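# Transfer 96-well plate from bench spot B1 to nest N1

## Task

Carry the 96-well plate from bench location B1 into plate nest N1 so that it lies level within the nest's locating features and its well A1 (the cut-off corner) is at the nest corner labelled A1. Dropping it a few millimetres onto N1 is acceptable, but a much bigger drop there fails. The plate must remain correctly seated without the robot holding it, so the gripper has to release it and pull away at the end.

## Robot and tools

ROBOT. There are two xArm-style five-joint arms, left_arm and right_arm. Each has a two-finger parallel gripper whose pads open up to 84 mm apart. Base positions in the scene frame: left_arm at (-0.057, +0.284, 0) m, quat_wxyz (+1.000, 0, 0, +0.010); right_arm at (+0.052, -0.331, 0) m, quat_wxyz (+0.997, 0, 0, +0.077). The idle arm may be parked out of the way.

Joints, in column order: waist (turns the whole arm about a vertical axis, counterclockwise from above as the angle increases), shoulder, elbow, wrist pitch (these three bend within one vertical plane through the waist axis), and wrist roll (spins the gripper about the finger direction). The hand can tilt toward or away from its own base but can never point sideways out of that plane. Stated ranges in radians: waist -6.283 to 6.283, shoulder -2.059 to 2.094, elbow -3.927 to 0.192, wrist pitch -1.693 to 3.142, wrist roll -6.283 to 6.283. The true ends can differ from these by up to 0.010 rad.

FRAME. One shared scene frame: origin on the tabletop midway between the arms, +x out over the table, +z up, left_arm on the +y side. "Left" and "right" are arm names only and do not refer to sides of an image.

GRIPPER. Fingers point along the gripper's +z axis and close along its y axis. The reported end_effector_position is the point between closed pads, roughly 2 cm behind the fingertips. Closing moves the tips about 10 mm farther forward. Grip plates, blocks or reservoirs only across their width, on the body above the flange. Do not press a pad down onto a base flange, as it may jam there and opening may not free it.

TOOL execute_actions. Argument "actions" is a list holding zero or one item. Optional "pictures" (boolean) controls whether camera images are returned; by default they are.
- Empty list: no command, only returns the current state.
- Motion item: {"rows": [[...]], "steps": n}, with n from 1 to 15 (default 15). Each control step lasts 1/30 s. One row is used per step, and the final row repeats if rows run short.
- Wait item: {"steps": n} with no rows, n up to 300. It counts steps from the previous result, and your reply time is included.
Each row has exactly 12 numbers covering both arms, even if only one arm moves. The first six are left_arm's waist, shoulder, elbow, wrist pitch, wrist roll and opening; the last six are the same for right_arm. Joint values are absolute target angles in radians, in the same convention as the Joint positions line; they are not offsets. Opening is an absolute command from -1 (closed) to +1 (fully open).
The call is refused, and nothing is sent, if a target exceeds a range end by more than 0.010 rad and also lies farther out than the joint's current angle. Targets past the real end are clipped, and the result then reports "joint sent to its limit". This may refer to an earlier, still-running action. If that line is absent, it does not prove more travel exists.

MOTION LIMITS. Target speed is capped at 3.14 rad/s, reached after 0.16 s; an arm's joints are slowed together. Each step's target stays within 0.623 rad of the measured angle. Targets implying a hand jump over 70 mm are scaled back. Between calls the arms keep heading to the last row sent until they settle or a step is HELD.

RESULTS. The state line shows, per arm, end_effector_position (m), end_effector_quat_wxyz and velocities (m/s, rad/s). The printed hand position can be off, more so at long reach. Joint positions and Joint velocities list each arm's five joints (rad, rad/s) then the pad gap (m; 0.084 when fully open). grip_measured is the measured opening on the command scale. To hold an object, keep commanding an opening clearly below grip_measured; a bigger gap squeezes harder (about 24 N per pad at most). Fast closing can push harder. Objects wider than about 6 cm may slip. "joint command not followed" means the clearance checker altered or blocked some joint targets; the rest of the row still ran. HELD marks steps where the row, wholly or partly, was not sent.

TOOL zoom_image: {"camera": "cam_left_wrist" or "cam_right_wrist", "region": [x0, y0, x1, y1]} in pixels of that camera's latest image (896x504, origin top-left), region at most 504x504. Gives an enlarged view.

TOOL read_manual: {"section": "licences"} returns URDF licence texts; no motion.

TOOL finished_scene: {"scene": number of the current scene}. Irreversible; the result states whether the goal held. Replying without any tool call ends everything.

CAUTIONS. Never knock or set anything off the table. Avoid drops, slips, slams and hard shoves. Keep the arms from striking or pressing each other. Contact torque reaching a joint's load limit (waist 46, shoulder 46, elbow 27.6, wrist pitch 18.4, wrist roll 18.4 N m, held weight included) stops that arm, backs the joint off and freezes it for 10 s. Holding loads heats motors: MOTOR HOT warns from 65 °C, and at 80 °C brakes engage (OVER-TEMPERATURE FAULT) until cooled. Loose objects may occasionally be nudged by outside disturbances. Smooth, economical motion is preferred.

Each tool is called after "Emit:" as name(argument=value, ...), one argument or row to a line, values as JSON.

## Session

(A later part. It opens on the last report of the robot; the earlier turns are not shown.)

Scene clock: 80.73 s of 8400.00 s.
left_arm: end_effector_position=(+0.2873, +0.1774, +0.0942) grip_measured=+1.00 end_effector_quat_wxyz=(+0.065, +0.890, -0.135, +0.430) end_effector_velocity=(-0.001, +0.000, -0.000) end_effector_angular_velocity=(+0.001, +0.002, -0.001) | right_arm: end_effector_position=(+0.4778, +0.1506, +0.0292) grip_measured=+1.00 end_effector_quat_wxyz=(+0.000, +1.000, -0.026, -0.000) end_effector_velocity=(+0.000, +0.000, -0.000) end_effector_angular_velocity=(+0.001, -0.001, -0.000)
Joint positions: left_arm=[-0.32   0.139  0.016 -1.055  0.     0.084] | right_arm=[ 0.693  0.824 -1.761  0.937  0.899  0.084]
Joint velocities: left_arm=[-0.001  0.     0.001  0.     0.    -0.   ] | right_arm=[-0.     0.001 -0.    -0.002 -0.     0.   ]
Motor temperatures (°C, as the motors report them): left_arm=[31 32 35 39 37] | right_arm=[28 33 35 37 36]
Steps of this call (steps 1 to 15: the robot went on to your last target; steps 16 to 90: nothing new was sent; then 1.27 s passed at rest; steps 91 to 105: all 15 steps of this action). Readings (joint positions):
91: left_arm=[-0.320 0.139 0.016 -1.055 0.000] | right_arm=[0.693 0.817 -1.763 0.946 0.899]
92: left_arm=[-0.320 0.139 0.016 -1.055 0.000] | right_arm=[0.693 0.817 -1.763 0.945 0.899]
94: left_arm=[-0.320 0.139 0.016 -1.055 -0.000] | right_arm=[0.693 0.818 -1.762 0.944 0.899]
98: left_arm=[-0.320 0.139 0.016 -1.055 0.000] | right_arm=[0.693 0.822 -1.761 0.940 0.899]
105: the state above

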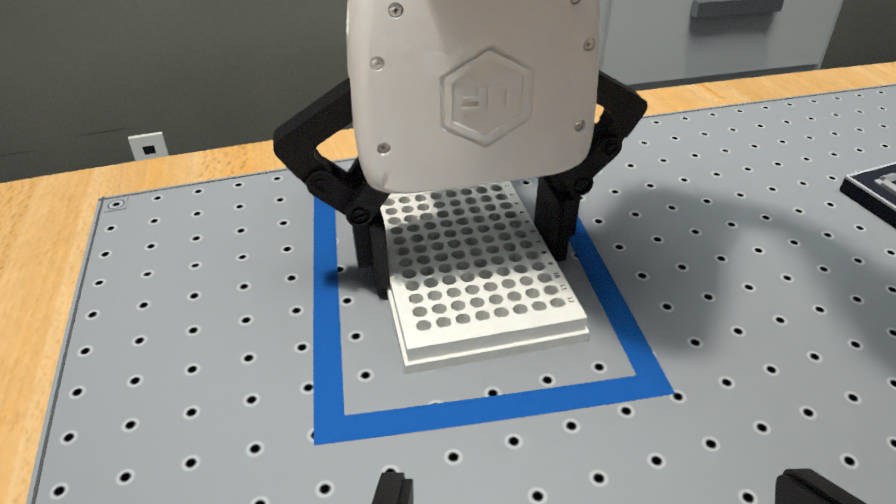

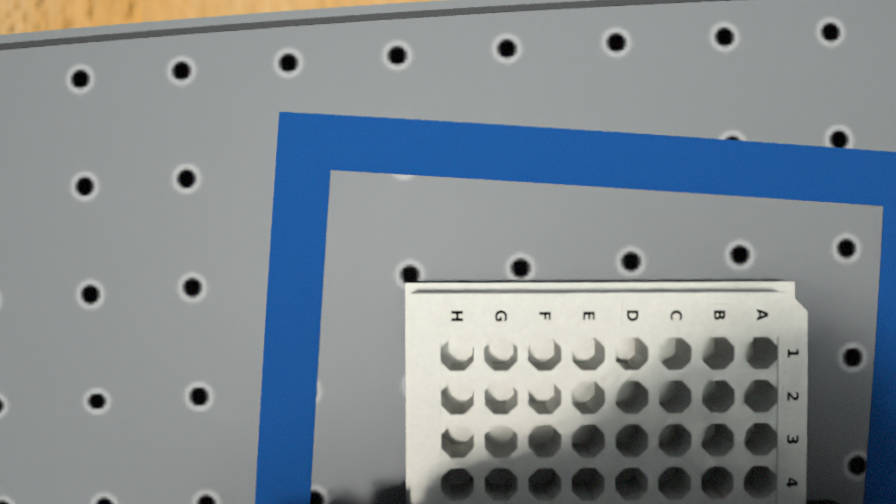

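Emit:
execute_actions(
  actions=[
    {"rows":[[-0.32,0.139,0.016,-1.055,0,1,0.6931,0.8236,-1.7605,0.9369,0.899,0.95],[-0.32,0.139,0.016,-1.055,0,1,0.6931,0.8236,-1.7605,0.9369,0.899,0.92],[-0.32,0.139,0.016,-1.055,0,1,0.6931,0.8236,-1.7605,0.9369,0.899,0.88],[-0.32,0.139,0.016,-1.055,0,1,0.6931,0.8236,-1.7605,0.9369,0.899,0.84],[-0.32,0.139,0.016,-1.055,0,1,0.6931,0.8236,-1.7605,0.9369,0.899,0.8],[-0.32,0.139,0.016,-1.055,0,1,0.6931,0.8236,-1.7605,0.9369,0.899,0.7],[-0.32,0.139,0.016,-1.055,0,1,0.6931,0.8236,-1.7605,0.9369,0.899,0.6],[-0.32,0.139,0.016,-1.055,0,1,0.6931,0.8236,-1.7605,0.9369,0.899,0.5],[-0.32,0.139,0.016,-1.055,0,1,0.6931,0.8236,-1.7605,0.9369,0.899,0.4],[-0.32,0.139,0.016,-1.055,0,1,0.6931,0.8236,-1.7605,0.9369,0.899,0.3],[-0.32,0.139,0.016,-1.055,0,1,0.6931,0.8236,-1.7605,0.9369,0.899,0.2]],"steps":15},
  ],
  pictures=false,
)

Emit:
execute_actions(
  actions=[
    {"rows":[[-0.32,0.139,0.016,-1.055,0,1,0.6931,0.8166,-1.7627,0.9461,0.899,0.2],[-0.32,0.139,0.016,-1.055,0,1,0.6931,0.8166,-1.7627,0.9461,0.899,0.2],[-0.32,0.139,0.016,-1.055,0,1,0.6931,0.8166,-1.7627,0.9461,0.899,0.2],[-0.32,0.139,0.016,-1.055,0,1,0.6931,0.8073,-1.7655,0.9582,0.899,0.2],[-0.32,0.139,0.016,-1.055,0,1,0.6931,0.8073,-1.7655,0.9582,0.899,0.2],[-0.32,0.139,0.016,-1.055,0,1,0.6931,0.8073,-1.7655,0.9582,0.899,0.2],[-0.32,0.139,0.016,-1.055,0,1,0.6931,0.792,-1.7697,0.9777,0.899,0.2],[-0.32,0.139,0.016,-1.055,0,1,0.6931,0.792,-1.7697,0.9777,0.899,0.2],[-0.32,0.139,0.016,-1.055,0,1,0.6931,0.792,-1.7697,0.9777,0.899,0.2],[-0.32,0.139,0.016,-1.055,0,1,0.6931,0.7767,-1.7738,0.9971,0.899,0.2]],"steps":15},
  ],
)

Scene clock: 88.70 s of 8400.00 s.
left_arm: end_effector_position=(+0.2873, +0.1774, +0.0942) grip_measured=+1.00 end_effector_quat_wxyz=(+0.065, +0.890, -0.135, +0.430) end_effector_velocity=(+0.000, -0.000, +0.000) end_effector_angular_velocity=(-0.000, -0.001, -0.000) | right_arm: end_effector_position=(+0.4779, +0.1507, +0.0294) grip_measured=+0.94 end_effector_quat_wxyz=(-0.000, +1.000, -0.026, +0.000) end_effector_velocity=(+0.000, +0.000, +0.000) end_effector_angular_velocity=(+0.000, -0.000, +0.000)
Joint positions: left_arm=[-0.32   0.139  0.016 -1.055  0.     0.084] | right_arm=[ 0.693  0.823 -1.761  0.937  0.899  0.082]
Joint velocities: left_arm=[-0.    -0.    -0.001  0.    -0.    -0.   ] | right_arm=[ 0.    -0.     0.    -0.001 -0.     0.   ]
Motor temperatures (°C, as the motors report them): left_arm=[31 32 35 39 37] | right_arm=[28 33 35 37 36]
Steps of this call (steps 1 to 15: the robot went on to your last target; steps 16 to 90: nothing new was sent; then 4.47 s passed at rest; steps 91 to 105: all 15 steps of this action). Readings (joint positions):
91: left_arm=[-0.320 0.139 0.016 -1.055 -0.000] | right_arm=[0.693 0.824 -1.761 0.937 0.899]
92: left_arm=[-0.320 0.139 0.016 -1.055 -0.000] | right_arm=[0.693 0.824 -1.761 0.937 0.899]
94: left_arm=[-0.320 0.139 0.016 -1.055 0.000] | right_arm=[0.693 0.823 -1.761 0.937 0.899]
98: left_arm=[-0.320 0.139 0.016 -1.055 0.000] | right_arm=[0.693 0.823 -1.761 0.937 0.899]
105: the state above

Scene clock: 89.20 s of 8400.00 s.
left_arm: end_effector_position=(+0.2873, +0.1774, +0.0942) grip_measured=+1.00 end_effector_quat_wxyz=(+0.065, +0.890, -0.135, +0.430) end_effector_velocity=(+0.000, -0.000, +0.000) end_effector_angular_velocity=(-0.000, -0.001, -0.000) | right_arm: end_effector_position=(+0.4788, +0.1517, +0.0598) grip_measured=+0.94 end_effector_quat_wxyz=(-0.001, +1.000, -0.026, +0.001) end_effector_velocity=(+0.000, +0.000, +0.028) end_effector_angular_velocity=(+0.002, -0.002, -0.000)
Joint positions: left_arm=[-0.32   0.139  0.016 -1.055  0.     0.084] | right_arm=[ 0.693  0.778 -1.774  0.993  0.899  0.082]
Joint velocities: left_arm=[-0.     0.    -0.001 -0.    -0.     0.   ] | right_arm=[-0.    -0.043 -0.012  0.052  0.    -0.   ]
Motor temperatures (°C, as the motors report them): left_arm=[31 32 35 39 37] | right_arm=[28 33 35 37 36]
Steps of this call (steps 1 to 15: all 15 steps of this action). Readings (joint positions):
1: left_arm=[-0.320 0.139 0.016 -1.055 0.000] | right_arm=[0.693 0.823 -1.761 0.937 0.899]
2: left_arm=[-0.320 0.139 0.016 -1.055 0.000] | right_arm=[0.693 0.822 -1.761 0.939 0.899]
4: left_arm=[-0.320 0.139 0.016 -1.055 -0.000] | right_arm=[0.693 0.820 -1.761 0.943 0.899]
8: left_arm=[-0.320 0.139 0.016 -1.055 0.000] | right_arm=[0.693 0.807 -1.765 0.959 0.899]
15: the state above

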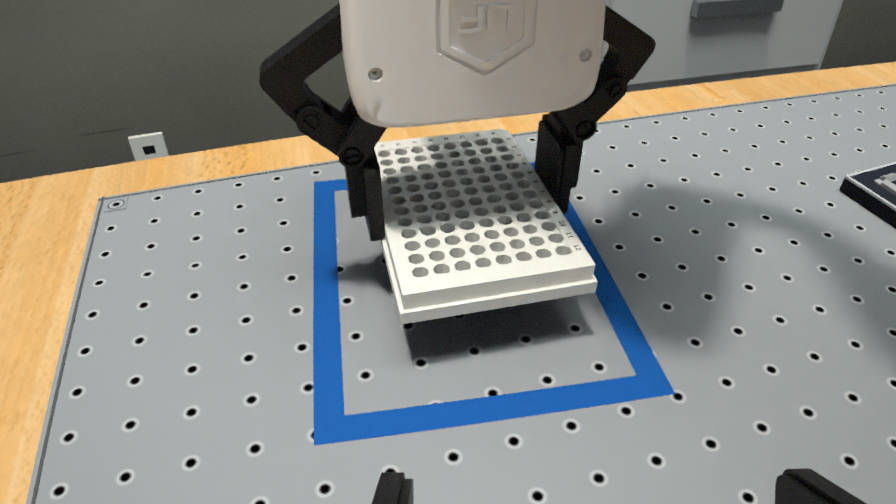

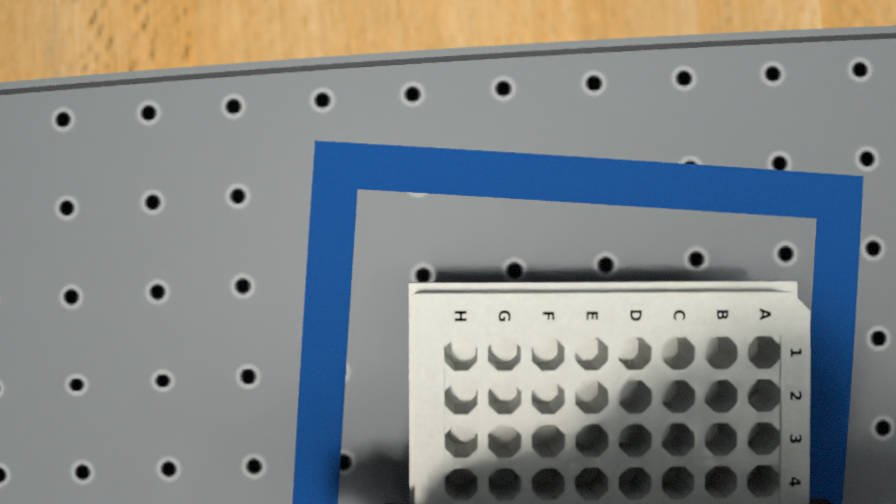

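Emit:
execute_actions(
  actions=[
    {"rows":[[-0.32,0.139,0.016,-1.055,0,1,0.2546,-0.0531,-0.6276,0.6807,0.3186,0.0]],"steps":15},
  ],
  pictures=false,
)

Emit:
execute_actions(
  actions=[
    {"steps":20},
  ],
  pictures=false,
)

Emit:
execute_actions(
  actions=[
    {"rows":[[-0.84,0.139,0.016,-1.15,0,1,0.2546,-0.0531,-0.6276,0.6807,0.3186,0.0]],"steps":15},
  ],
  pictures=false,
)

Emit:
execute_actions(
  actions=[
    {"steps":15},
  ],
)

Scene clock: 97.77 s of 8400.00 s.
left_arm: end_effector_position=(+0.2873, +0.1774, +0.0942) grip_measured=+1.00 end_effector_quat_wxyz=(+0.065, +0.890, -0.135, +0.430) end_effector_velocity=(-0.000, -0.001, -0.000) end_effector_angular_velocity=(+0.000, +0.000, -0.002) | right_arm: end_effector_position=(+0.5377, +0.0086, +0.1520) grip_measured=+0.94 end_effector_quat_wxyz=(-0.044, +0.997, +0.012, +0.064) end_effector_velocity=(-0.049, -0.392, +0.077) end_effector_angular_velocity=(-0.031, -0.131, +0.145)
Joint positions: left_arm=[-0.32   0.139  0.016 -1.055  0.     0.084] | right_arm=[ 0.456  0.361 -1.343  0.826  0.587  0.082]
Joint velocities: left_arm=[-0.002 -0.    -0.     0.001 -0.    -0.   ] | right_arm=[-0.494 -1.023  1.288 -0.354 -0.648  0.   ]
Motor temperatures (°C, as the motors report them): left_arm=[31 32 34 39 37] | right_arm=[28 33 35 37 36]
Steps of this call (steps 1 to 15: the robot went on to your last target; steps 16 to 90: nothing new was sent; then 5.07 s passed at rest; steps 91 to 105: all 15 steps of this action). Readings (joint positions):
91: left_arm=[-0.320 0.139 0.016 -1.055 -0.000] | right_arm=[0.693 0.776 -1.773 0.997 0.898]
92: left_arm=[-0.320 0.139 0.016 -1.055 -0.000] | right_arm=[0.690 0.771 -1.766 0.993 0.891]
94: left_arm=[-0.320 0.139 0.016 -1.055 -0.000] | right_arm=[0.661 0.727 -1.716 0.970 0.847]
98: left_arm=[-0.320 0.139 0.016 -1.055 -0.000] | right_arm=[0.577 0.602 -1.599 0.914 0.747]
105: the state above

Scene clock: 98.43 s of 8400.00 s.
left_arm: end_effector_position=(+0.2873, +0.1774, +0.0942) grip_measured=+1.00 end_effector_quat_wxyz=(+0.065, +0.890, -0.135, +0.430) end_effector_velocity=(-0.000, -0.000, -0.000) end_effector_angular_velocity=(+0.000, +0.001, -0.001) | right_arm: end_effector_position=(+0.4122, -0.1741, +0.0859) grip_measured=+0.94 end_effector_quat_wxyz=(-0.000, +0.999, +0.045, +0.001) end_effector_velocity=(-0.010, -0.015, +0.001) end_effector_angular_velocity=(+0.010, -0.023, +0.020)
Joint positions: left_arm=[-0.32   0.139  0.016 -1.055 -0.     0.084] | right_arm=[ 0.257 -0.048 -0.637  0.683  0.322  0.082]
Joint velocities: left_arm=[-0.001  0.     0.001  0.     0.    -0.   ] | right_arm=[-0.025 -0.066  0.077 -0.036 -0.044  0.   ]
Motor temperatures (°C, as the motors report them): left_arm=[31 32 34 39 37] | right_arm=[28 33 35 37 36]
Steps of this call (steps 1 to 20: the robot went on to your last target). Readings (joint positions):
1: left_arm=[-0.320 0.139 0.016 -1.055 0.000] | right_arm=[0.440 0.328 -1.299 0.815 0.566]
2: left_arm=[-0.320 0.139 0.016 -1.055 0.000] | right_arm=[0.425 0.296 -1.254 0.804 0.546]
4: left_arm=[-0.320 0.139 0.016 -1.055 -0.000] | right_arm=[0.398 0.242 -1.165 0.785 0.511]
8: left_arm=[-0.320 0.139 0.016 -1.055 -0.000] | right_arm=[0.353 0.150 -0.992 0.753 0.450]
20: the state above

Scene clock: 98.93 s of 8400.00 s.
left_arm: end_effector_position=(+0.2025, +0.0231, +0.1162) grip_measured=+1.00 end_effector_quat_wxyz=(+0.182, +0.813, -0.338, +0.438) end_effector_velocity=(-0.115, -0.120, +0.019) end_effector_angular_velocity=(-0.055, -0.055, -0.452) | right_arm: end_effector_position=(+0.4102, -0.1761, +0.0851) grip_measured=+0.94 end_effector_quat_wxyz=(-0.000, +0.999, +0.045, +0.000) end_effector_velocity=(-0.001, -0.001, -0.000) end_effector_angular_velocity=(-0.001, +0.002, -0.001)
Joint positions: left_arm=[-0.808  0.139  0.016 -1.144  0.     0.084] | right_arm=[ 0.255 -0.053 -0.628  0.681  0.319  0.082]
Joint velocities: left_arm=[-0.452  0.     0.005 -0.083 -0.     0.   ] | right_arm=[-0.001 -0.001  0.002  0.002  0.    -0.   ]
Motor temperatures (°C, as the motors report them): left_arm=[31 32 34 39 37] | right_arm=[28 33 35 37 36]
Steps of this call (steps 1 to 15: all 15 steps of this action). Readings (joint positions):
1: left_arm=[-0.321 0.139 0.016 -1.055 -0.000] | right_arm=[0.257 -0.049 -0.635 0.682 0.321]
2: left_arm=[-0.327 0.139 0.016 -1.056 -0.000] | right_arm=[0.256 -0.051 -0.633 0.681 0.320]
4: left_arm=[-0.379 0.139 0.016 -1.066 -0.000] | right_arm=[0.256 -0.052 -0.631 0.681 0.319]
8: left_arm=[-0.556 0.139 0.016 -1.098 0.000] | right_arm=[0.255 -0.053 -0.629 0.681 0.319]
15: the state above

Scene clock: 99.43 s of 8400.00 s.
left_arm: end_effector_position=(+0.1945, +0.0147, +0.1178) grip_measured=+1.00 end_effector_quat_wxyz=(+0.190, +0.806, -0.350, +0.438) end_effector_velocity=(-0.000, -0.000, +0.000) end_effector_angular_velocity=(-0.000, -0.000, -0.002) | right_arm: end_effector_position=(+0.4102, -0.1761, +0.0851) grip_measured=+0.94 end_effector_quat_wxyz=(+0.000, +0.999, +0.045, +0.000) end_effector_velocity=(+0.000, +0.000, +0.000) end_effector_angular_velocity=(+0.000, -0.001, -0.000)
Joint positions: left_arm=[-0.84   0.139  0.016 -1.15  -0.     0.084] | right_arm=[ 0.255 -0.053 -0.628  0.681  0.319  0.082]
Joint velocities: left_arm=[-0.002  0.    -0.    -0.     0.    -0.   ] | right_arm=[-0.    -0.001 -0.     0.     0.    -0.   ]
Motor temperatures (°C, as the motors report them): left_arm=[31 32 34 39 37] | right_arm=[28 33 35 37 36]
Steps of this call (steps 1 to 15: the robot went on to your last target). Readings (joint positions):
1: left_arm=[-0.820 0.139 0.016 -1.146 0.000] | right_arm=[0.255 -0.053 -0.628 0.681 0.319]
2: left_arm=[-0.827 0.139 0.016 -1.147 0.000] | right_arm=[0.255 -0.053 -0.628 0.681 0.319]
4: left_arm=[-0.834 0.139 0.016 -1.149 -0.000] | right_arm=[0.255 -0.053 -0.628 0.681 0.319]
8: left_arm=[-0.838 0.139 0.016 -1.150 -0.000] | right_arm=[0.255 -0.053 -0.628 0.681 0.319]
15: the state above

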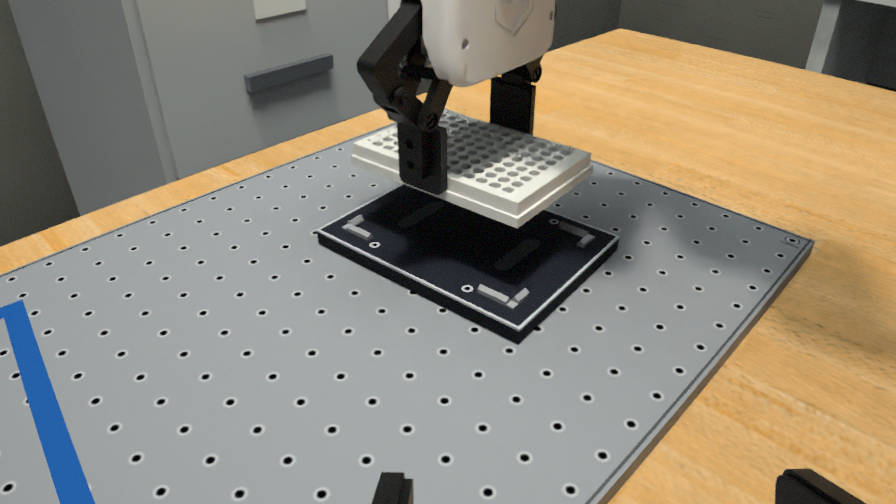

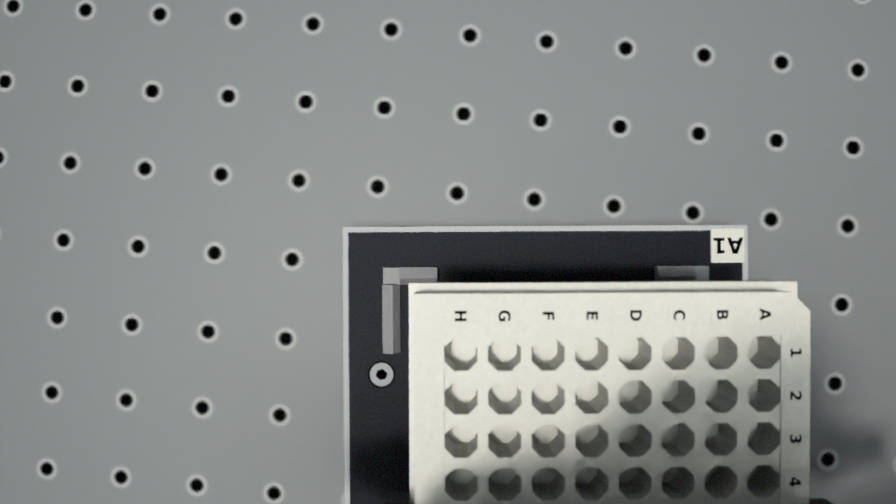

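Emit:
execute_actions(
  actions=[
    {"rows":[[-0.84,0.139,0.016,-1.15,0,1,0.2615,-0.01,-0.618,0.628,0.3255,0.0],[-0.84,0.139,0.016,-1.15,0,1,0.2615,-0.01,-0.618,0.628,0.3255,0.0],[-0.84,0.139,0.016,-1.15,0,1,0.2615,-0.01,-0.618,0.628,0.3255,0.0],[-0.84,0.139,0.016,-1.15,0,1,0.2615,-0.01,-0.618,0.628,0.3255,0.0],[-0.84,0.139,0.016,-1.15,0,1,0.2684,0.0344,-0.6066,0.5722,0.3324,0.0]],"steps":15},
  ],
  pictures=false,
)

Emit:
execute_actions(
  actions=[
    {"steps":10},
  ],
)

Emit:
zoom_image(
  camera="cam_left_wrist",
  region=[300,160,640,350],
)

Scene clock: 106.57 s of 8400.00 s.
left_arm: end_effector_position=(+0.1944, +0.0146, +0.1178) grip_measured=+1.00 end_effector_quat_wxyz=(+0.190, +0.806, -0.350, +0.438) end_effector_velocity=(+0.000, +0.000, +0.000) end_effector_angular_velocity=(-0.000, -0.001, -0.000) | right_arm: end_effector_position=(+0.4081, -0.1712, +0.0527) grip_measured=+0.94 end_effector_quat_wxyz=(-0.000, +0.999, +0.045, +0.000) end_effector_velocity=(+0.004, +0.003, +0.000) end_effector_angular_velocity=(+0.006, -0.014, -0.001)
Joint positions: left_arm=[-0.84   0.139  0.016 -1.15  -0.     0.084] | right_arm=[ 0.268  0.033 -0.607  0.573  0.332  0.082]
Joint velocities: left_arm=[ 0.     0.     0.    -0.001  0.     0.   ] | right_arm=[ 0.002  0.004 -0.003 -0.017  0.003 -0.   ]
Motor temperatures (°C, as the motors report them): left_arm=[31 32 34 39 37] | right_arm=[28 33 35 37 36]
Steps of this call (steps 1 to 15: the robot went on to your last target; steps 16 to 90: nothing new was sent; then 3.63 s passed at rest; steps 91 to 105: all 15 steps of this action). Readings (joint positions):
91: left_arm=[-0.840 0.139 0.016 -1.150 -0.000] | right_arm=[0.255 -0.053 -0.628 0.680 0.319]
92: left_arm=[-0.840 0.139 0.016 -1.150 0.000] | right_arm=[0.255 -0.049 -0.627 0.673 0.320]
94: left_arm=[-0.840 0.139 0.016 -1.150 0.000] | right_arm=[0.259 -0.029 -0.623 0.650 0.323]
98: left_arm=[-0.840 0.139 0.016 -1.150 0.000] | right_arm=[0.265 0.013 -0.612 0.600 0.329]
105: the state above

Scene clock: 106.90 s of 8400.00 s.
left_arm: end_effector_position=(+0.1944, +0.0146, +0.1178) grip_measured=+1.00 end_effector_quat_wxyz=(+0.190, +0.806, -0.350, +0.438) end_effector_velocity=(+0.000, +0.000, -0.000) end_effector_angular_velocity=(+0.000, +0.000, +0.001) | right_arm: end_effector_position=(+0.4078, -0.1713, +0.0521) grip_measured=+0.94 end_effector_quat_wxyz=(-0.000, +0.999, +0.045, +0.000) end_effector_velocity=(-0.000, -0.000, -0.001) end_effector_angular_velocity=(-0.000, +0.001, -0.000)
Joint positions: left_arm=[-0.84   0.139  0.016 -1.15  -0.     0.084] | right_arm=[ 0.268  0.034 -0.607  0.572  0.332  0.082]
Joint velocities: left_arm=[ 0.001  0.     0.001 -0.001 -0.    -0.   ] | right_arm=[ 0.     0.001  0.    -0.001  0.    -0.   ]
Motor temperatures (°C, as the motors report them): left_arm=[31 32 34 39 37] | right_arm=[28 33 35 37 36]
Steps of this call (steps 1 to 10: the robot went on to your last target). Readings (joint positions):
1: left_arm=[-0.840 0.139 0.016 -1.150 0.000] | right_arm=[0.268 0.033 -0.607 0.573 0.332]
2: left_arm=[-0.840 0.139 0.016 -1.150 -0.000] | right_arm=[0.268 0.033 -0.607 0.573 0.332]
4: left_arm=[-0.840 0.139 0.016 -1.150 -0.000] | right_arm=[0.268 0.034 -0.607 0.572 0.332]
8: left_arm=[-0.840 0.139 0.016 -1.150 0.000] | right_arm=[0.268 0.034 -0.607 0.572 0.332]
10: the state above

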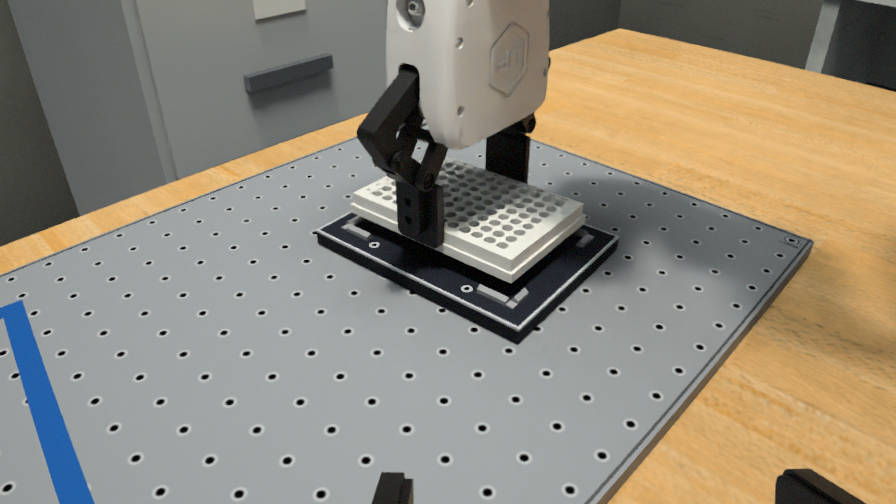

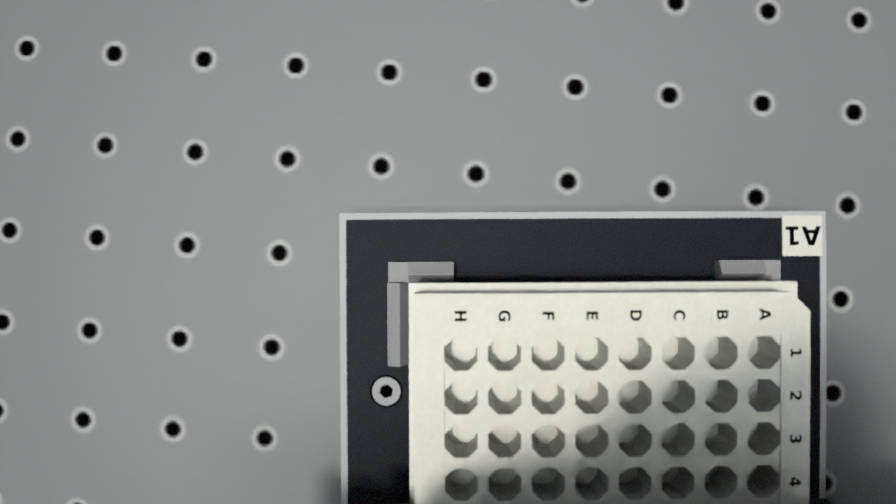

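Region (300, 160, 640, 350) of cam_left_wrist's 896x504 image, scaled by 1.482, with more detail than that image has; it fills the top 282 rows of this view, and the rest is white.

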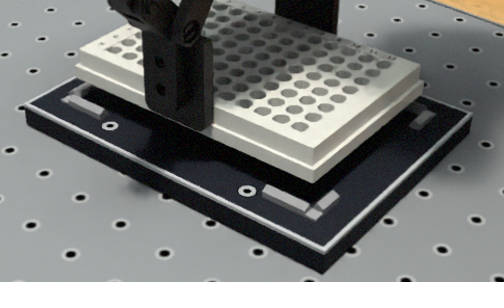

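Emit:
execute_actions(
  actions=[
    {"rows":[[-0.84,0.139,0.016,-1.15,0,1,0.2725,0.036,-0.6086,0.5726,0.3365,0.0],[-0.84,0.139,0.016,-1.15,0,1,0.2725,0.036,-0.6086,0.5726,0.3365,0.0],[-0.84,0.139,0.016,-1.15,0,1,0.2725,0.036,-0.6086,0.5726,0.3365,0.0],[-0.84,0.139,0.016,-1.15,0,1,0.2725,0.036,-0.6086,0.5726,0.3365,0.0],[-0.84,0.139,0.016,-1.15,0,1,0.2725,0.0445,-0.6073,0.5628,0.3365,0.0]],"steps":15},
  ],
)

Emit:
zoom_image(
  camera="cam_left_wrist",
  region=[300,160,640,350],
)

Emit:
zoom_image(
  camera="cam_right_wrist",
  region=[370,240,490,380],
)

Emit:
zoom_image(
  camera="cam_right_wrist",
  region=[710,200,850,340],
)

Scene clock: 116.23 s of 8400.00 s.
left_arm: end_effector_position=(+0.1944, +0.0146, +0.1178) grip_measured=+1.00 end_effector_quat_wxyz=(+0.190, +0.806, -0.350, +0.438) end_effector_velocity=(+0.000, +0.000, +0.000) end_effector_angular_velocity=(-0.001, -0.001, +0.001) | right_arm: end_effector_position=(+0.4076, -0.1696, +0.0491) grip_measured=+0.94 end_effector_quat_wxyz=(-0.000, +0.999, +0.045, +0.000) end_effector_velocity=(+0.000, +0.000, +0.000) end_effector_angular_velocity=(+0.001, -0.002, +0.000)
Joint positions: left_arm=[-0.84   0.139  0.016 -1.15  -0.     0.084] | right_arm=[ 0.272  0.044 -0.607  0.563  0.336  0.082]
Joint velocities: left_arm=[ 0.001 -0.     0.    -0.001 -0.     0.   ] | right_arm=[ 0.    -0.001  0.    -0.002 -0.     0.   ]
Motor temperatures (°C, as the motors report them): left_arm=[31 32 34 39 37] | right_arm=[28 33 34 37 36]
Steps of this call (steps 1 to 15: the robot went on to your last target; steps 16 to 90: nothing new was sent; then 5.83 s passed at rest; steps 91 to 105: all 15 steps of this action). Readings (joint positions):
91: left_arm=[-0.840 0.139 0.016 -1.150 -0.000] | right_arm=[0.269 0.034 -0.607 0.572 0.333]
92: left_arm=[-0.840 0.139 0.016 -1.150 -0.000] | right_arm=[0.269 0.035 -0.607 0.572 0.333]
94: left_arm=[-0.840 0.139 0.016 -1.150 -0.000] | right_arm=[0.271 0.035 -0.608 0.572 0.335]
98: left_arm=[-0.840 0.139 0.016 -1.150 0.000] | right_arm=[0.272 0.041 -0.608 0.566 0.336]
105: the state above

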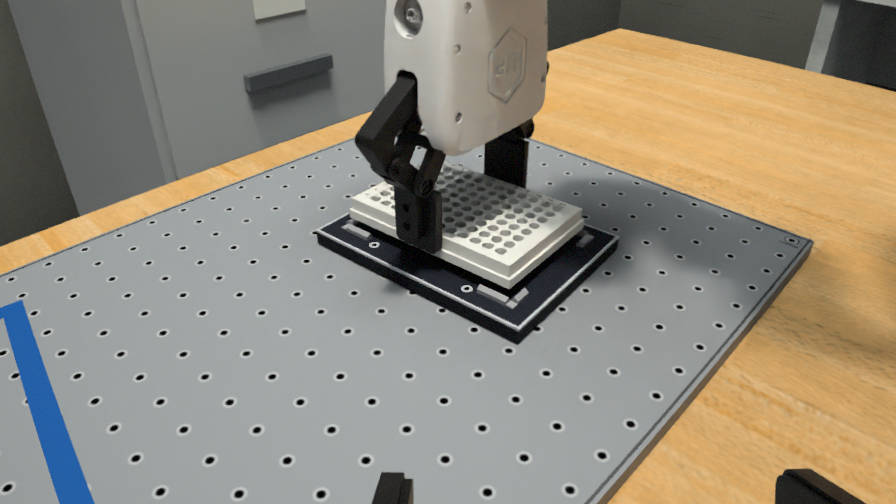

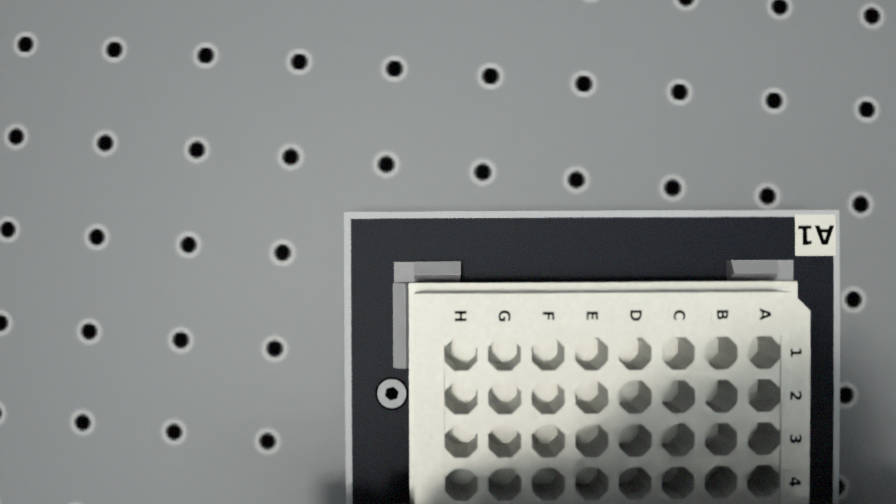

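Region (300, 160, 640, 350) of cam_left_wrist's 896x504 image, scaled by 1.482, with more detail than that image has; it fills the top 282 rows of this view, and the rest is white.

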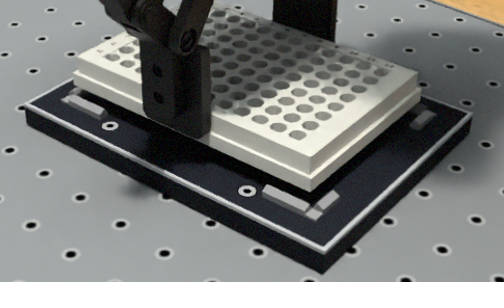

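Region (370, 240, 490, 380) of cam_right_wrist's 896x504 image, scaled by 3.600, with more detail than that image has; it fills the left 432 columns of this view, and the rest is white.

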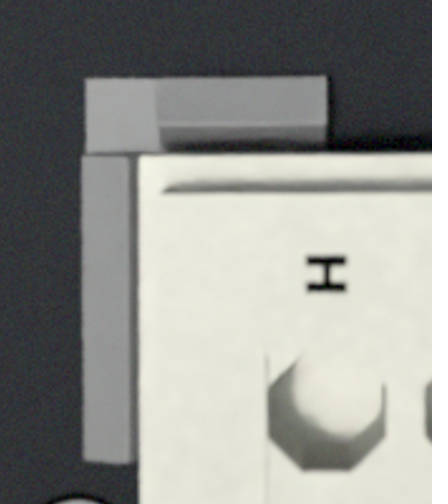

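Region (710, 200, 850, 340) of cam_right_wrist's 896x504 image, scaled by 3.600, with more detail than that image has.

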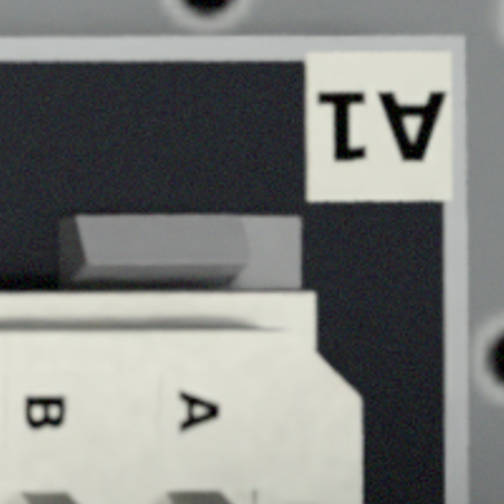

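Emit:
execute_actions(
  actions=[
    {"rows":[[-0.84,0.139,0.016,-1.15,0,1,0.2725,0.0502,-0.6065,0.5563,0.3365,0.0],[-0.84,0.139,0.016,-1.15,0,1,0.2725,0.0502,-0.6065,0.5563,0.3365,0.0],[-0.84,0.139,0.016,-1.15,0,1,0.2725,0.0502,-0.6065,0.5563,0.3365,0.0],[-0.84,0.139,0.016,-1.15,0,1,0.2725,0.0502,-0.6065,0.5563,0.3365,0.0],[-0.84,0.139,0.016,-1.15,0,1,0.2725,0.0559,-0.6057,0.5498,0.3365,0.0]],"steps":15},
  ],
)

Emit:
zoom_image(
  camera="cam_left_wrist",
  region=[440,220,620,340],
)

Emit:
zoom_image(
  camera="cam_right_wrist",
  region=[370,240,490,380],
)

Emit:
zoom_image(
  camera="cam_right_wrist",
  region=[710,200,850,340],
)

Scene clock: 124.20 s of 8400.00 s.
left_arm: end_effector_position=(+0.1944, +0.0146, +0.1178) grip_measured=+1.00 end_effector_quat_wxyz=(+0.190, +0.806, -0.350, +0.438) end_effector_velocity=(-0.001, -0.001, +0.000) end_effector_angular_velocity=(-0.001, -0.001, -0.003) | right_arm: end_effector_position=(+0.4076, -0.1696, +0.0451) grip_measured=+0.94 end_effector_quat_wxyz=(-0.000, +0.999, +0.045, +0.000) end_effector_velocity=(+0.000, +0.000, -0.000) end_effector_angular_velocity=(+0.000, -0.001, +0.000)
Joint positions: left_arm=[-0.84   0.139  0.016 -1.15   0.     0.084] | right_arm=[ 0.273  0.056 -0.606  0.55   0.336  0.082]
Joint velocities: left_arm=[-0.003 -0.    -0.    -0.    -0.     0.   ] | right_arm=[ 0.     0.     0.    -0.001  0.    -0.   ]
Motor temperatures (°C, as the motors report them): left_arm=[31 32 34 39 37] | right_arm=[28 32 34 37 36]
Steps of this call (steps 1 to 15: the robot went on to your last target; steps 16 to 90: nothing new was sent; then 4.47 s passed at rest; steps 91 to 105: all 15 steps of this action). Readings (joint positions):
91: left_arm=[-0.840 0.139 0.016 -1.150 0.000] | right_arm=[0.273 0.045 -0.607 0.563 0.336]
92: left_arm=[-0.840 0.139 0.016 -1.150 0.000] | right_arm=[0.273 0.046 -0.607 0.561 0.336]
94: left_arm=[-0.840 0.139 0.016 -1.150 -0.000] | right_arm=[0.273 0.048 -0.607 0.559 0.336]
98: left_arm=[-0.840 0.139 0.016 -1.150 0.000] | right_arm=[0.272 0.054 -0.606 0.553 0.337]
105: the state above

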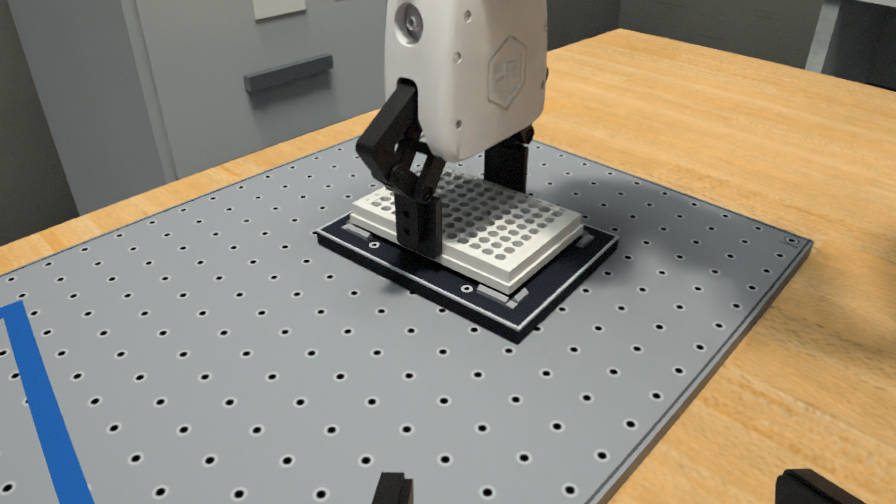

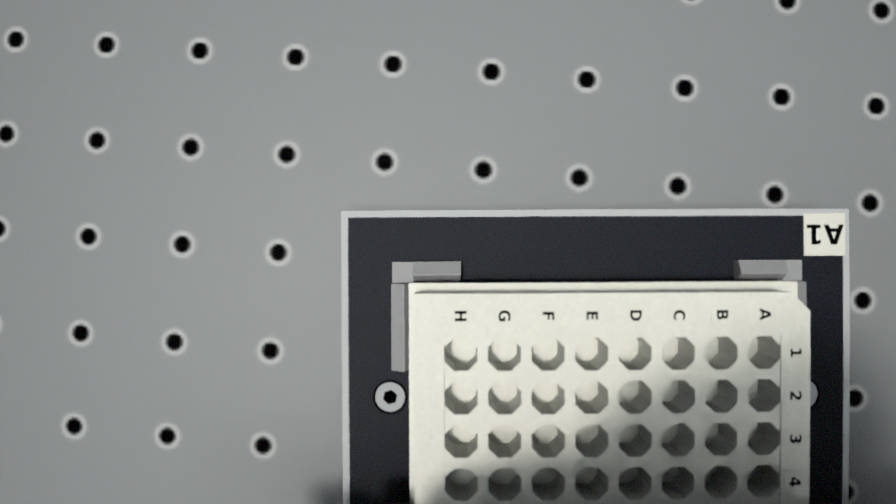

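Region (440, 220, 620, 340) of cam_left_wrist's 896x504 image, scaled by 2.800, with more detail than that image has.

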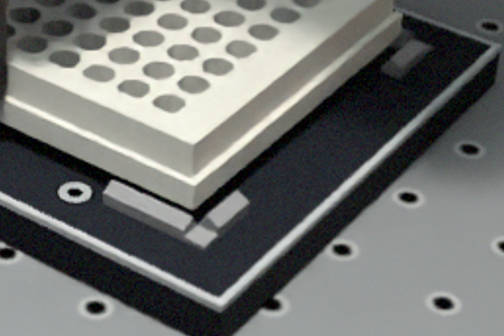

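Region (370, 240, 490, 380) of cam_right_wrist's 896x504 image, scaled by 3.600, with more detail than that image has; it fills the left 432 columns of this view, and the rest is white.

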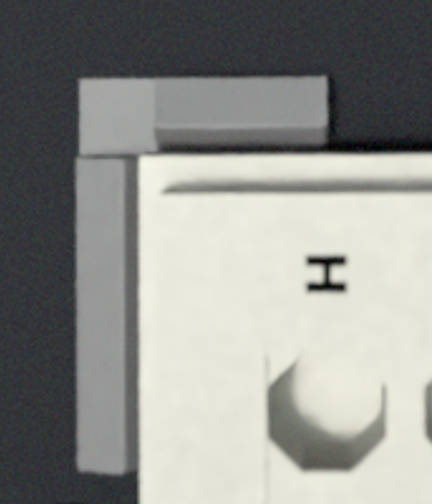

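Region (710, 200, 850, 340) of cam_right_wrist's 896x504 image, scaled by 3.600, with more detail than that image has.

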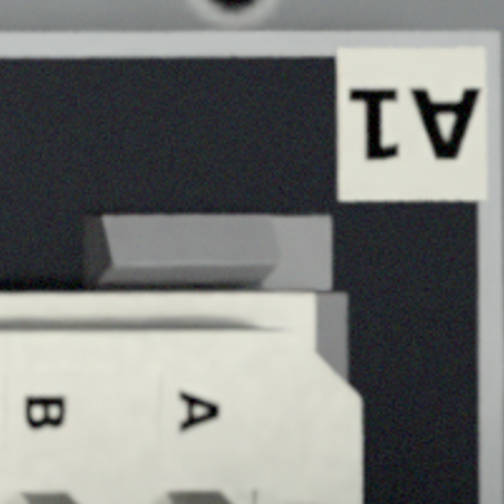

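Emit:
execute_actions(
  actions=[
    {"rows":[[-0.84,0.139,0.016,-1.15,0,1,0.2725,0.0597,-0.6052,0.5455,0.3365,0.0],[-0.84,0.139,0.016,-1.15,0,1,0.2725,0.0597,-0.6052,0.5455,0.3365,0.0],[-0.84,0.139,0.016,-1.15,0,1,0.2725,0.0597,-0.6052,0.5455,0.3365,0.0],[-0.84,0.139,0.016,-1.15,0,1,0.2725,0.0635,-0.6047,0.5412,0.3365,0.0],[-0.84,0.139,0.016,-1.15,0,1,0.2725,0.0635,-0.6047,0.5412,0.3365,0.0],[-0.84,0.139,0.016,-1.15,0,1,0.2725,0.0635,-0.6047,0.5412,0.3365,0.0],[-0.84,0.139,0.016,-1.15,0,1,0.2725,0.0674,-0.6042,0.5368,0.3365,0.0]],"steps":15},
  ],
)

Emit:
zoom_image(
  camera="cam_left_wrist",
  region=[440,220,620,340],
)

Emit:
zoom_image(
  camera="cam_right_wrist",
  region=[370,240,490,380],
)

Emit:
zoom_image(
  camera="cam_right_wrist",
  region=[710,200,850,340],
)

Scene clock: 129.83 s of 8400.00 s.
left_arm: end_effector_position=(+0.1944, +0.0146, +0.1178) grip_measured=+1.00 end_effector_quat_wxyz=(+0.190, +0.806, -0.350, +0.438) end_effector_velocity=(+0.001, -0.000, +0.000) end_effector_angular_velocity=(-0.001, -0.001, +0.000) | right_arm: end_effector_position=(+0.4076, -0.1698, +0.0414) grip_measured=+0.94 end_effector_quat_wxyz=(-0.000, +0.999, +0.045, +0.000) end_effector_velocity=(+0.000, +0.000, -0.000) end_effector_angular_velocity=(+0.001, -0.002, +0.000)
Joint positions: left_arm=[-0.84   0.139  0.016 -1.15  -0.     0.084] | right_arm=[ 0.272  0.067 -0.604  0.538  0.336  0.082]
Joint velocities: left_arm=[ 0.     0.    -0.002  0.     0.     0.   ] | right_arm=[ 0.     0.002 -0.    -0.003 -0.     0.   ]
Motor temperatures (°C, as the motors report them): left_arm=[31 32 34 39 37] | right_arm=[28 32 34 37 36]
Steps of this call (steps 1 to 15: the robot went on to your last target; steps 16 to 90: nothing new was sent; then 2.13 s passed at rest; steps 91 to 105: all 15 steps of this action). Readings (joint positions):
91: left_arm=[-0.840 0.139 0.016 -1.150 0.000] | right_arm=[0.273 0.056 -0.606 0.550 0.336]
92: left_arm=[-0.840 0.139 0.016 -1.150 -0.000] | right_arm=[0.273 0.057 -0.606 0.549 0.336]
94: left_arm=[-0.840 0.139 0.016 -1.150 0.000] | right_arm=[0.273 0.058 -0.605 0.547 0.337]
98: left_arm=[-0.840 0.139 0.016 -1.150 0.000] | right_arm=[0.272 0.063 -0.605 0.541 0.337]
105: the state above

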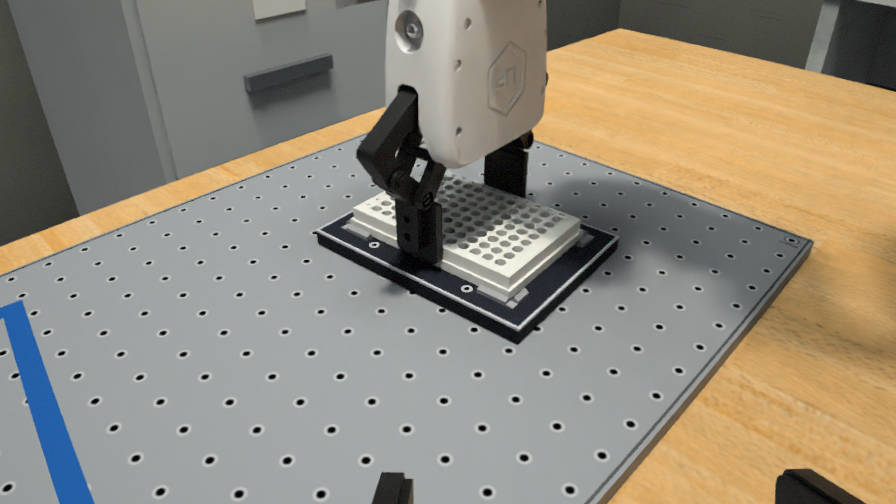

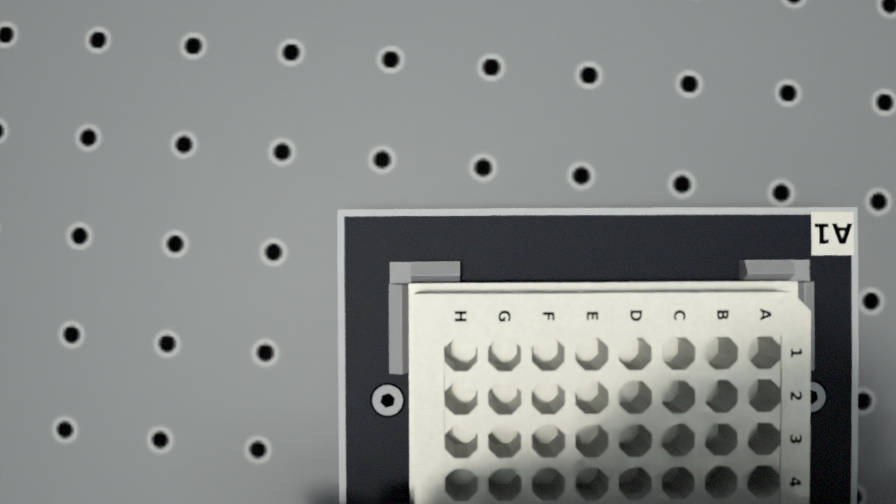

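Region (440, 220, 620, 340) of cam_left_wrist's 896x504 image, scaled by 2.800, with more detail than that image has.

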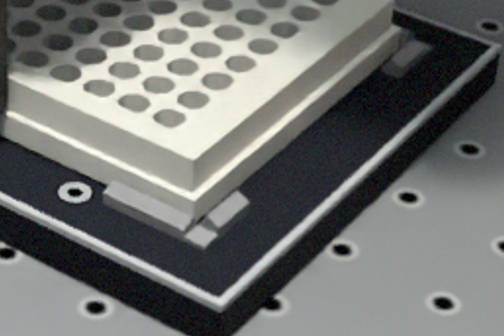

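Region (370, 240, 490, 380) of cam_right_wrist's 896x504 image, scaled by 3.600, with more detail than that image has; it fills the left 432 columns of this view, and the rest is white.

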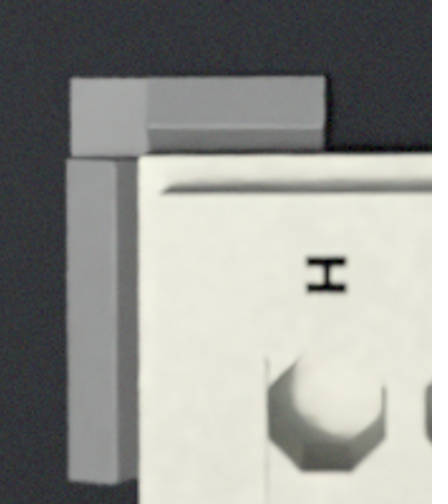

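Region (710, 200, 850, 340) of cam_right_wrist's 896x504 image, scaled by 3.600, with more detail than that image has.

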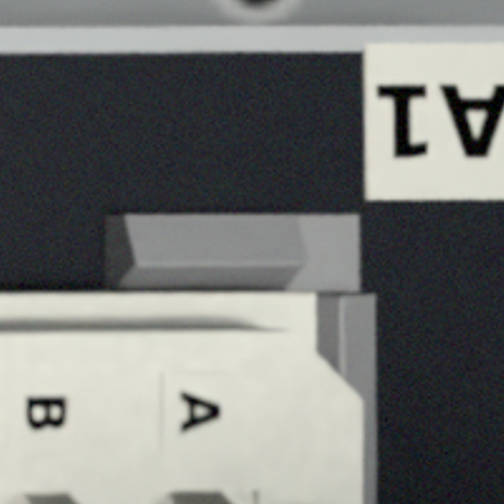

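Emit:
execute_actions(
  actions=[
    {"rows":[[-0.84,0.139,0.016,-1.15,0,1,0.2717,0.0695,-0.6036,0.5341,0.3357,0.0],[-0.84,0.139,0.016,-1.15,0,1,0.2717,0.0695,-0.6036,0.5341,0.3357,0.0],[-0.84,0.139,0.016,-1.15,0,1,0.2717,0.0695,-0.6036,0.5341,0.3357,0.0],[-0.84,0.139,0.016,-1.15,0,1,0.2717,0.0719,-0.6033,0.5314,0.3357,0.0],[-0.84,0.139,0.016,-1.15,0,1,0.2717,0.0719,-0.6033,0.5314,0.3357,0.0],[-0.84,0.139,0.016,-1.15,0,1,0.2717,0.0719,-0.6033,0.5314,0.3357,0.0],[-0.84,0.139,0.016,-1.15,0,1,0.2717,0.0743,-0.603,0.5287,0.3357,0.0]],"steps":15},
  ],
)

Emit:
zoom_image(
  camera="cam_left_wrist",
  region=[310,180,630,340],
)

Emit:
zoom_image(
  camera="cam_right_wrist",
  region=[710,200,850,340],
)

Scene clock: 134.60 s of 8400.00 s.
left_arm: end_effector_position=(+0.1944, +0.0146, +0.1178) grip_measured=+1.00 end_effector_quat_wxyz=(+0.190, +0.806, -0.350, +0.438) end_effector_velocity=(-0.000, +0.000, -0.001) end_effector_angular_velocity=(+0.001, +0.001, +0.001) | right_arm: end_effector_position=(+0.4080, -0.1697, +0.0399) grip_measured=+0.94 end_effector_quat_wxyz=(-0.000, +0.999, +0.045, +0.001) end_effector_velocity=(+0.000, -0.000, -0.002) end_effector_angular_velocity=(-0.000, +0.000, -0.001)
Joint positions: left_arm=[-0.84   0.139  0.016 -1.15   0.     0.084] | right_arm=[ 0.272  0.071 -0.604  0.531  0.336  0.082]
Joint velocities: left_arm=[ 0.001 -0.     0.001  0.001 -0.    -0.   ] | right_arm=[-0.001  0.007 -0.    -0.006 -0.     0.   ]
Motor temperatures (°C, as the motors report them): left_arm=[31 32 34 39 37] | right_arm=[28 32 34 37 36]
Steps of this call (steps 1 to 15: the robot went on to your last target; steps 16 to 90: nothing new was sent; then 1.27 s passed at rest; steps 91 to 105: all 15 steps of this action). Readings (joint positions):
91: left_arm=[-0.840 0.139 0.016 -1.150 0.000] | right_arm=[0.272 0.067 -0.604 0.537 0.336]
92: left_arm=[-0.840 0.139 0.016 -1.150 -0.000] | right_arm=[0.272 0.068 -0.604 0.536 0.336]
94: left_arm=[-0.840 0.139 0.016 -1.150 -0.000] | right_arm=[0.272 0.068 -0.604 0.536 0.336]
98: left_arm=[-0.840 0.139 0.016 -1.150 0.000] | right_arm=[0.272 0.069 -0.604 0.534 0.336]
105: the state above

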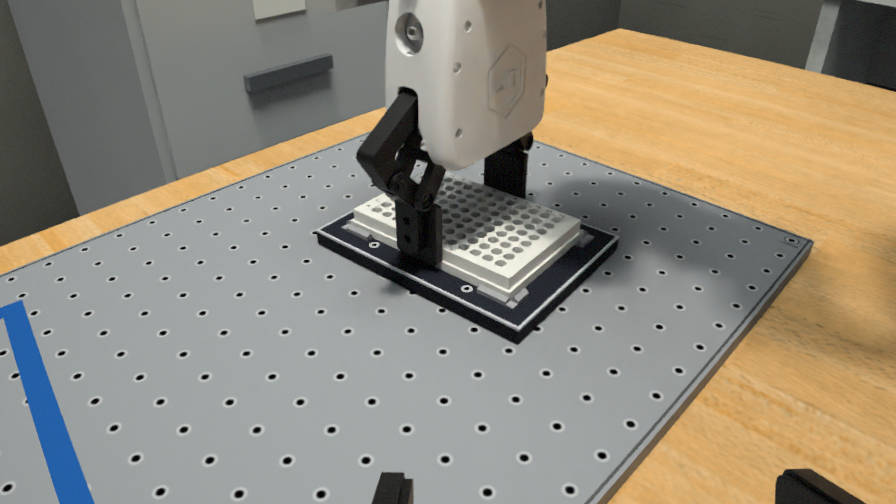

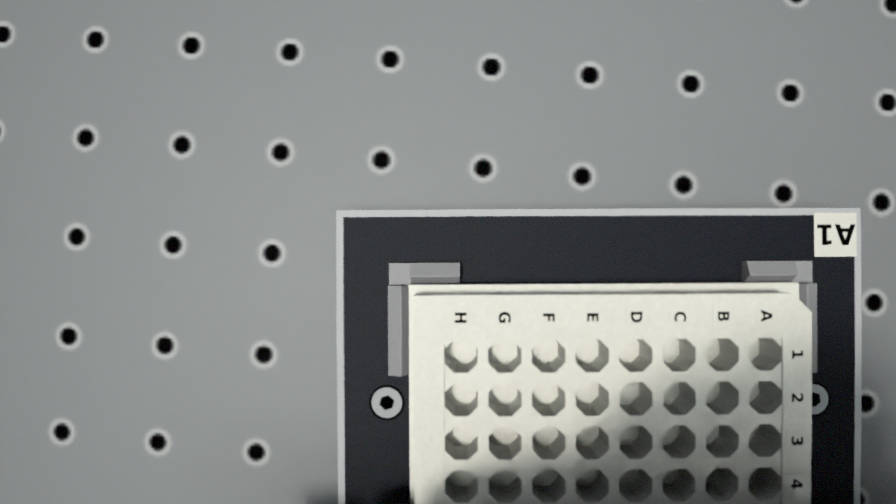

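Region (310, 180, 630, 340) of cam_left_wrist's 896x504 image, scaled by 1.575, with more detail than that image has.

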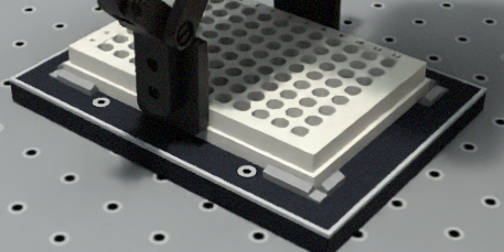

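Region (710, 200, 850, 340) of cam_right_wrist's 896x504 image, scaled by 3.600, with more detail than that image has.

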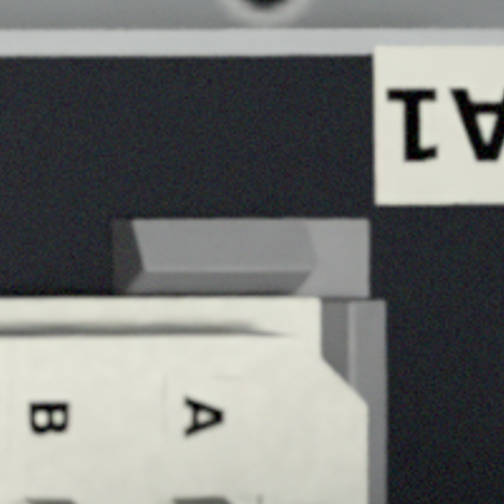

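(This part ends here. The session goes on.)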